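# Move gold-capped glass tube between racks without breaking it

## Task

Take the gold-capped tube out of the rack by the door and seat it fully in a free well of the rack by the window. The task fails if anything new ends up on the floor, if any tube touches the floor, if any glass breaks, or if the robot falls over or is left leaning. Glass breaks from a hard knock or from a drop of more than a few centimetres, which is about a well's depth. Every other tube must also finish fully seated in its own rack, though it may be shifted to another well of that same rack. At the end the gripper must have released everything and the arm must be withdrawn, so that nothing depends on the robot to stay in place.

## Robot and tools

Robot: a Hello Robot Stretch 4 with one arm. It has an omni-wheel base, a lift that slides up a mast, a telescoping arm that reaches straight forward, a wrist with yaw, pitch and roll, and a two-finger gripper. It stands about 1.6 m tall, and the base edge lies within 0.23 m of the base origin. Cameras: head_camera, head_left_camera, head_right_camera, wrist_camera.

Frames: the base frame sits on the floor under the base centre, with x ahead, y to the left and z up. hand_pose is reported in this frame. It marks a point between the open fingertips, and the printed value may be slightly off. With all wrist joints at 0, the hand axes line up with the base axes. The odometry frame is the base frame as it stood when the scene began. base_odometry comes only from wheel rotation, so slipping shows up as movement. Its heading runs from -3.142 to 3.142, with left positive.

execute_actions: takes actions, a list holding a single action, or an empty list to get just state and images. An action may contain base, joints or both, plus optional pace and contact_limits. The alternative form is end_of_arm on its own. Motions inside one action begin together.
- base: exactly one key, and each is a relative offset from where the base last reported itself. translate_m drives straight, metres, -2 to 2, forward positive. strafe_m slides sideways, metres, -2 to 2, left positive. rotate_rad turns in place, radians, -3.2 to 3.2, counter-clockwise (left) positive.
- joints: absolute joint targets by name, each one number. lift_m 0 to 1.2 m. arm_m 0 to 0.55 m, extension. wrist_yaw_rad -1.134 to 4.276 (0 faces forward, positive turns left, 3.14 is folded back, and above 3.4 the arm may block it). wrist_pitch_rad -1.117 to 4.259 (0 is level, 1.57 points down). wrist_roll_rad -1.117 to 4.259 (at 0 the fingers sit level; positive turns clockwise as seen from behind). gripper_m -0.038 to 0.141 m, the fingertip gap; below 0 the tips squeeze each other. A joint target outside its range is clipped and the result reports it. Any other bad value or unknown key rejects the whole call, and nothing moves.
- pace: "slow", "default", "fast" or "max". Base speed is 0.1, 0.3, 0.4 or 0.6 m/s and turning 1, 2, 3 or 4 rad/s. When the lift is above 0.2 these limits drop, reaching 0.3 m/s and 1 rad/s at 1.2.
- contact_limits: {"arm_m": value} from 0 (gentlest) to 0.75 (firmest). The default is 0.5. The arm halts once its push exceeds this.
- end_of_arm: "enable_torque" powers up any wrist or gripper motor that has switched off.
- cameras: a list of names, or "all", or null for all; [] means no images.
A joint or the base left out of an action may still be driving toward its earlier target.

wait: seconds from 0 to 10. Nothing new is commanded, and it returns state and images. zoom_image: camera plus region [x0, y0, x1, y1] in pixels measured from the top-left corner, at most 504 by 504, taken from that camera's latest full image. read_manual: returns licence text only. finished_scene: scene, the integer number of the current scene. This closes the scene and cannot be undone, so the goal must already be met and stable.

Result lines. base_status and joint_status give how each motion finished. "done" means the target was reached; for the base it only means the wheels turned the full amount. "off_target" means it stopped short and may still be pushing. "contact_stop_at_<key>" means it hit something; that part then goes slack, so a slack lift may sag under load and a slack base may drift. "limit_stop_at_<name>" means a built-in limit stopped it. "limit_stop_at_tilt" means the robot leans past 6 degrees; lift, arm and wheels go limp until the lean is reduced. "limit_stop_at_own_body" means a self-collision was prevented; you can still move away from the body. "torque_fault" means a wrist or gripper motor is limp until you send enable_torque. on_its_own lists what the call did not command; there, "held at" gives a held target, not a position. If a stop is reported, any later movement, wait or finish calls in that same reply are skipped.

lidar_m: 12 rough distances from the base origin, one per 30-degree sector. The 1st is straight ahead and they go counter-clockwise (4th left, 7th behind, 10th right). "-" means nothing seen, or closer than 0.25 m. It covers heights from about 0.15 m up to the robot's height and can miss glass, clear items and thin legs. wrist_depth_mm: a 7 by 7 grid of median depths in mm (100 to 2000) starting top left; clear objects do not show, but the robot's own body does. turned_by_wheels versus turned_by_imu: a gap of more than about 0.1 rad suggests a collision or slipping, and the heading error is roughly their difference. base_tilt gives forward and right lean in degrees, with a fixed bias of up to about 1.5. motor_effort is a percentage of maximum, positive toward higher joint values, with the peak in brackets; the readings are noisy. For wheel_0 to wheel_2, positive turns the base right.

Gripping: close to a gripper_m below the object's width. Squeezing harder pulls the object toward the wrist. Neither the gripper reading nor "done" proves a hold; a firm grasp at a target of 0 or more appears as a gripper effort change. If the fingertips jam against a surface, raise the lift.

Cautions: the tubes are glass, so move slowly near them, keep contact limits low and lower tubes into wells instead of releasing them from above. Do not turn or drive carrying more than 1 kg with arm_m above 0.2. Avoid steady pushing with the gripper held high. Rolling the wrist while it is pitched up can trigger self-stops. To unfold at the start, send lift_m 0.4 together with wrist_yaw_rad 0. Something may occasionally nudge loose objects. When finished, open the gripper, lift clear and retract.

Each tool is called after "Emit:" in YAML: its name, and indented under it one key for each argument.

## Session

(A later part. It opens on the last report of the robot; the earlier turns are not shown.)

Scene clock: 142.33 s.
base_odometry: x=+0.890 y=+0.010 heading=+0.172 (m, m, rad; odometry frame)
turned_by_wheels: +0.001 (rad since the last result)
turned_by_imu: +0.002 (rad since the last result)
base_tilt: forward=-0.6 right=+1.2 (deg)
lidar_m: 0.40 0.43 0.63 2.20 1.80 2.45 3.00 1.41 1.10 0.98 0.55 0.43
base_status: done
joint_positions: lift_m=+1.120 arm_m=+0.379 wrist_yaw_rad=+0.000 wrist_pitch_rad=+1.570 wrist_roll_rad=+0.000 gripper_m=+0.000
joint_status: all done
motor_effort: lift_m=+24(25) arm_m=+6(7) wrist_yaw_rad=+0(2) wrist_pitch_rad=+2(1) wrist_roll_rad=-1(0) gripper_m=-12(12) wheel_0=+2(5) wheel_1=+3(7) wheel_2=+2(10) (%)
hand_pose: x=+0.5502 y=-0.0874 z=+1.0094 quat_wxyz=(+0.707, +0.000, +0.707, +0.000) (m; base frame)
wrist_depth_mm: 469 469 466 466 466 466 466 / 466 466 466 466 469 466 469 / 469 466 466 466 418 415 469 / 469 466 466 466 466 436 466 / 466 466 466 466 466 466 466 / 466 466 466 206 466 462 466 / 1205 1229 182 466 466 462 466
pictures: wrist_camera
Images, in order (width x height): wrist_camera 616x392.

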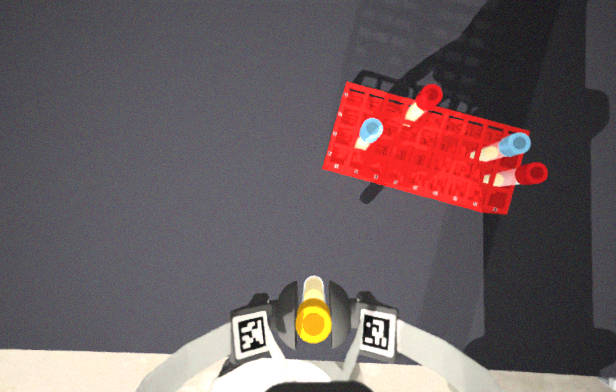

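Emit:
execute_actions:
  actions:
    - {"base":{"strafe_m":-0.124},"joints":{"arm_m":0.475,"lift_m":1.05}}
  cameras: ["wrist_camera"]

Emit:
zoom_image:
  camera: "wrist_camera"
  region: [200, 160, 440, 360]

Scene clock: 148.87 s.
base_odometry: x=+0.911 y=-0.112 heading=+0.172 (m, m, rad; odometry frame)
turned_by_wheels: +0.000 (rad since the last result)
turned_by_imu: +0.000 (rad since the last result)
base_tilt: forward=-0.7 right=+1.2 (deg)
lidar_m: 0.39 0.43 0.63 2.22 1.92 2.64 3.24 1.31 0.98 0.84 0.55 0.42
base_status: done
joint_positions: lift_m=+1.050 arm_m=+0.474 wrist_yaw_rad=+0.000 wrist_pitch_rad=+1.570 wrist_roll_rad=+0.000 gripper_m=+0.000
joint_status: all done
motor_effort: lift_m=+15(22) arm_m=+6(7) wrist_yaw_rad=+0(0) wrist_pitch_rad=+0(1) wrist_roll_rad=+2(0) gripper_m=-12(12) wheel_0=+0(10) wheel_1=-3(13) wheel_2=+1(1) (%)
hand_pose: x=+0.6451 y=-0.0874 z=+0.9401 quat_wxyz=(+0.707, +0.000, +0.707, +0.000) (m; base frame)
wrist_depth_mm: 399 399 399 397 399 397 397 / 399 397 397 397 399 397 397 / 397 399 399 397 399 399 397 / 399 397 389 389 399 397 397 / 399 397 368 368 366 397 397 / 397 397 397 206 278 397 397 / 397 397 182 397 397 397 394
pictures: wrist_camera
Images, in order (width x height): wrist_camera 616x392.

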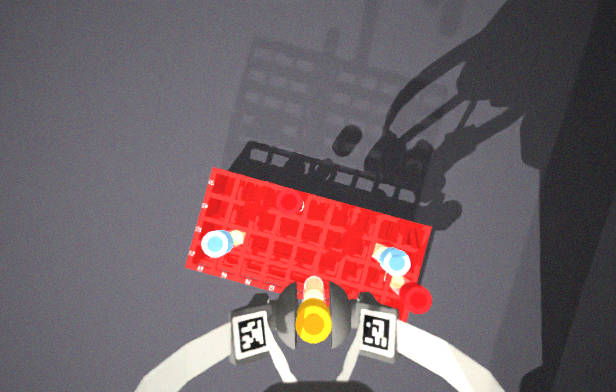

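Region (200, 160, 440, 360) of wrist_camera's 616x392 image, scaled by 2.100.

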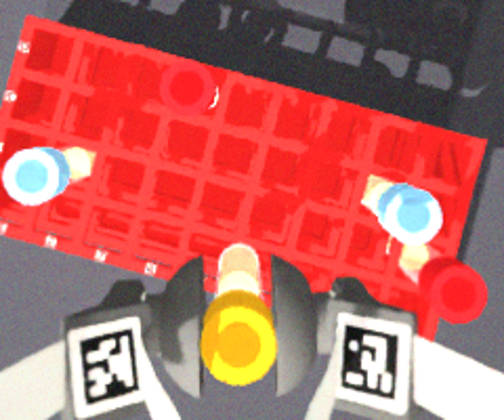

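Emit:
execute_actions:
  actions:
    - {"base":{"strafe_m":-0.008},"joints":{"arm_m":0.468}}
  cameras: ["wrist_camera"]

Emit:
zoom_image:
  camera: "wrist_camera"
  region: [200, 160, 440, 360]

Scene clock: 154.13 s.
base_odometry: x=+0.912 y=-0.120 heading=+0.171 (m, m, rad; odometry frame)
turned_by_wheels: +0.000 (rad since the last result)
turned_by_imu: +0.000 (rad since the last result)
base_tilt: forward=-0.7 right=+1.2 (deg)
lidar_m: 0.38 0.44 0.64 2.22 1.93 2.65 2.93 1.30 0.96 0.84 0.55 0.40
base_status: done
joint_positions: lift_m=+1.050 arm_m=+0.469 wrist_yaw_rad=+0.000 wrist_pitch_rad=+1.570 wrist_roll_rad=+0.000 gripper_m=+0.000
joint_status: all done
motor_effort: lift_m=+15(15) arm_m=-6(5) wrist_yaw_rad=-1(0) wrist_pitch_rad=+0(0) wrist_roll_rad=+1(0) gripper_m=-12(12) wheel_0=-1(9) wheel_1=-1(9) wheel_2=+0(1) (%)
hand_pose: x=+0.6402 y=-0.0874 z=+0.9401 quat_wxyz=(+0.707, +0.000, +0.707, +0.000) (m; base frame)
wrist_depth_mm: 399 397 402 399 399 397 397 / 399 397 397 399 397 397 397 / 399 399 397 397 399 397 397 / 397 397 366 389 394 397 397 / 402 397 342 370 359 397 397 / 397 397 399 206 278 397 397 / 397 397 182 397 394 397 397
pictures: wrist_camera
Images, in order (width x height): wrist_camera 616x392.

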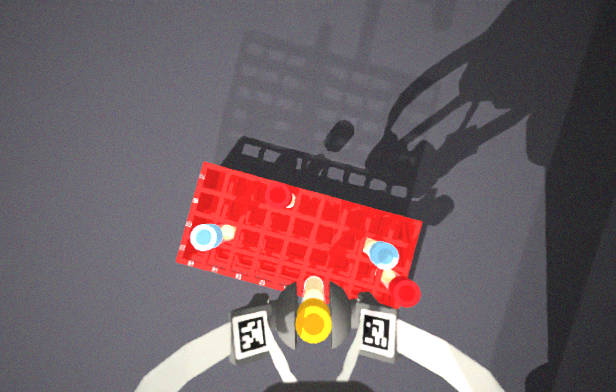

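Region (200, 160, 440, 360) of wrist_camera's 616x392 image, scaled by 2.100.

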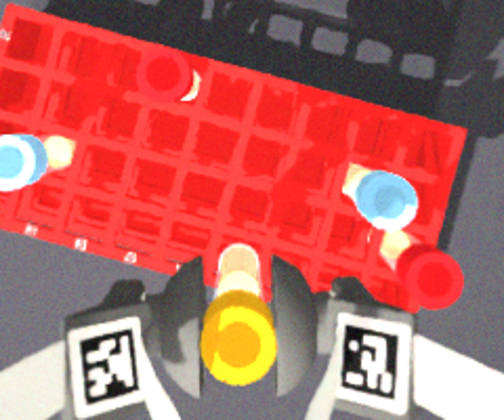

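Emit:
execute_actions:
  actions:
    - {"joints":{"lift_m":1.02},"pace":"slow"}
  cameras: ["wrist_camera"]

Emit:
execute_actions:
  actions:
    - {"joints":{"lift_m":0.992},"pace":"slow"}
  cameras: ["wrist_camera"]

Scene clock: 158.40 s.
base_odometry: x=+0.912 y=-0.120 heading=+0.171 (m, m, rad; odometry frame)
turned_by_wheels: +0.000 (rad since the last result)
turned_by_imu: +0.000 (rad since the last result)
base_tilt: forward=-0.7 right=+1.1 (deg)
lidar_m: 0.40 0.43 0.64 2.24 1.91 2.68 3.26 1.29 0.96 0.84 0.55 0.43
base_status: not commanded
joint_positions: lift_m=+1.020 arm_m=+0.469 wrist_yaw_rad=+0.000 wrist_pitch_rad=+1.570 wrist_roll_rad=+0.000 gripper_m=+0.000
joint_status: all done
motor_effort: lift_m=+14(13) arm_m=-6(6) wrist_yaw_rad=+0(1) wrist_pitch_rad=+0(0) wrist_roll_rad=-1(0) gripper_m=-12(10) wheel_0=-1(0) wheel_1=-1(1) wheel_2=+0(0) (%)
hand_pose: x=+0.6401 y=-0.0874 z=+0.9101 quat_wxyz=(+0.707, +0.000, +0.707, +0.000) (m; base frame)
wrist_depth_mm: 370 370 368 368 366 368 366 / 368 368 368 366 368 368 368 / 370 368 368 368 368 368 366 / 368 368 338 359 368 364 366 / 366 368 310 340 314 366 368 / 366 366 366 206 248 366 366 / 368 368 183 364 366 366 366
pictures: wrist_camera
Images, in order (width x height): wrist_camera 616x392.

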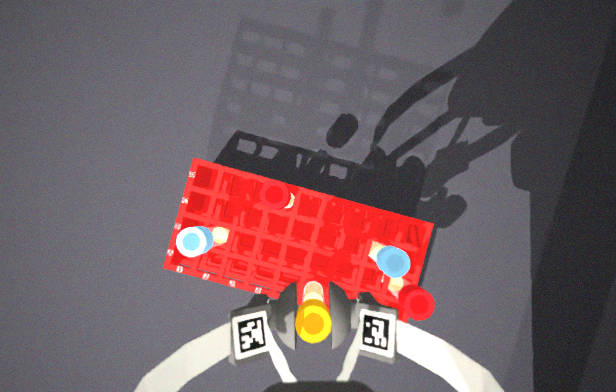

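Scene clock: 159.43 s.
base_odometry: x=+0.912 y=-0.120 heading=+0.171 (m, m, rad; odometry frame)
turned_by_wheels: +0.000 (rad since the last result)
turned_by_imu: +0.000 (rad since the last result)
base_tilt: forward=-0.6 right=+1.2 (deg)
lidar_m: 0.40 0.44 0.62 2.22 1.92 2.66 2.92 1.30 0.96 0.85 0.56 0.42
base_status: not commanded
joint_positions: lift_m=+0.993 arm_m=+0.469 wrist_yaw_rad=+0.000 wrist_pitch_rad=+1.571 wrist_roll_rad=+0.000 gripper_m=+0.000
joint_status: all done
motor_effort: lift_m=+12(14) arm_m=-6(6) wrist_yaw_rad=-1(0) wrist_pitch_rad=-4(4) wrist_roll_rad=-1(2) gripper_m=-10(13) wheel_0=-1(0) wheel_1=-2(1) wheel_2=+0(0) (%)
hand_pose: x=+0.6397 y=-0.0874 z=+0.8823 quat_wxyz=(+0.707, +0.000, +0.707, +0.000) (m; base frame)
wrist_depth_mm: 342 342 342 342 342 340 342 / 342 342 340 340 342 342 340 / 340 342 340 340 342 340 340 / 342 340 293 332 342 340 340 / 340 342 296 310 283 342 340 / 340 340 340 206 221 342 340 / 338 340 182 340 340 338 340
pictures: wrist_camera
Images, in order (width x height): wrist_camera 616x392.

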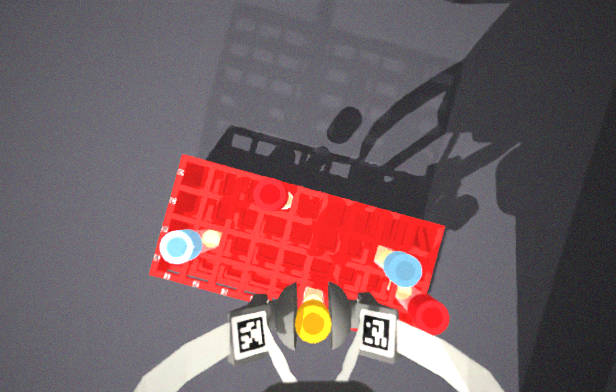

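Emit:
execute_actions:
  actions:
    - {"joints":{"gripper_m":0.03}}
  cameras: []

Emit:
execute_actions:
  actions:
    - {"joints":{"lift_m":1.05}}
  cameras: []

Emit:
execute_actions:
  actions:
    - {"joints":{"arm_m":0.15,"wrist_pitch_rad":0.9},"pace":"fast"}
  cameras: ["wrist_camera"]

Scene clock: 165.73 s.
base_odometry: x=+0.912 y=-0.120 heading=+0.171 (m, m, rad; odometry frame)
turned_by_wheels: +0.000 (rad since the last result)
turned_by_imu: +0.000 (rad since the last result)
base_tilt: forward=-0.7 right=+1.2 (deg)
lidar_m: 0.40 0.42 0.62 2.21 1.92 2.66 2.93 1.28 0.97 0.84 0.55 0.42
base_status: not commanded
joint_positions: lift_m=+0.992 arm_m=+0.469 wrist_yaw_rad=+0.000 wrist_pitch_rad=+1.571 wrist_roll_rad=+0.000 gripper_m=+0.030
joint_status: all done
motor_effort: lift_m=+14(14) arm_m=-5(5) wrist_yaw_rad=+1(1) wrist_pitch_rad=+0(3) wrist_roll_rad=+2(1) gripper_m=-4(11) wheel_0=-1(1) wheel_1=-1(1) wheel_2=+0(0) (%)
hand_pose: x=+0.6400 y=-0.0874 z=+0.8822 quat_wxyz=(+0.707, +0.000, +0.707, +0.000) (m; base frame)
wrist_depth_mm: 342 342 340 340 340 340 338 / 340 342 340 340 340 342 338 / 340 340 340 340 340 340 338 / 340 340 294 332 340 338 338 / 340 340 309 309 282 340 340 / 340 338 324 220 220 340 338 / 340 340 340 220 336 336 338
pictures: none
No camera images: the call's "cameras" was empty. Leave "cameras" out to get every camera's image.

Scene clock: 166.90 s.
base_odometry: x=+0.912 y=-0.120 heading=+0.171 (m, m, rad; odometry frame)
turned_by_wheels: +0.000 (rad since the last result)
turned_by_imu: +0.000 (rad since the last result)
base_tilt: forward=-0.6 right=+1.3 (deg)
lidar_m: 0.39 0.43 0.63 2.23 1.91 2.65 3.24 1.30 0.97 0.85 0.55 0.41
base_status: not commanded
joint_positions: lift_m=+1.050 arm_m=+0.469 wrist_yaw_rad=+0.000 wrist_pitch_rad=+1.570 wrist_roll_rad=+0.000 gripper_m=+0.030
joint_status: all done
motor_effort: lift_m=+24(24) arm_m=-6(6) wrist_yaw_rad=-1(0) wrist_pitch_rad=-1(2) wrist_roll_rad=+0(1) gripper_m=-4(4) wheel_0=-1(1) wheel_1=-1(1) wheel_2=+0(0) (%)
hand_pose: x=+0.6400 y=-0.0874 z=+0.9393 quat_wxyz=(+0.707, +0.000, +0.707, +0.000) (m; base frame)
wrist_depth_mm: 399 399 397 399 397 397 397 / 399 399 397 397 397 397 397 / 397 399 397 397 394 397 397 / 397 397 366 389 397 397 397 / 397 397 342 368 362 397 394 / 397 397 397 277 277 397 394 / 397 397 397 394 394 394 394
pictures: none
No camera images: the call's "cameras" was empty. Leave "cameras" out to get every camera's image.

Scene clock: 168.63 s.
base_odometry: x=+0.912 y=-0.120 heading=+0.171 (m, m, rad; odometry frame)
turned_by_wheels: +0.000 (rad since the last result)
turned_by_imu: +0.000 (rad since the last result)
base_tilt: forward=-0.7 right=+1.2 (deg)
lidar_m: 0.40 0.44 0.62 2.23 1.92 2.65 2.93 1.30 0.97 0.84 0.55 0.42
base_status: not commanded
joint_positions: lift_m=+1.050 arm_m=+0.151 wrist_yaw_rad=+0.000 wrist_pitch_rad=+0.902 wrist_roll_rad=+0.000 gripper_m=+0.030
joint_status: all done
motor_effort: lift_m=+24(24) arm_m=-6(7) wrist_yaw_rad=-1(1) wrist_pitch_rad=-5(8) wrist_roll_rad=-2(2) gripper_m=-6(3) wheel_0=+0(0) wheel_1=-1(1) wheel_2=+0(0) (%)
hand_pose: x=+0.5009 y=-0.0874 z=+1.0016 quat_wxyz=(+0.900, +0.000, +0.436, +0.000) (m; base frame)
wrist_depth_mm: 820 831 820 820 798 798 778 / 750 750 750 741 741 732 732 / 661 647 654 647 640 647 640 / 580 580 569 574 574 569 569 / 521 517 496 469 492 512 508 / 473 469 459 449 421 466 462 / 430 430 415 418 413 427 424
pictures: wrist_camera
Images, in order (width x height): wrist_camera 616x392.

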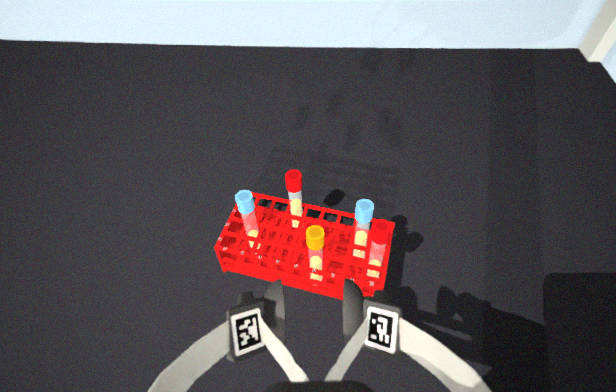

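Emit:
finished_scene:
  scene: 2

The scene is finished: the task was done.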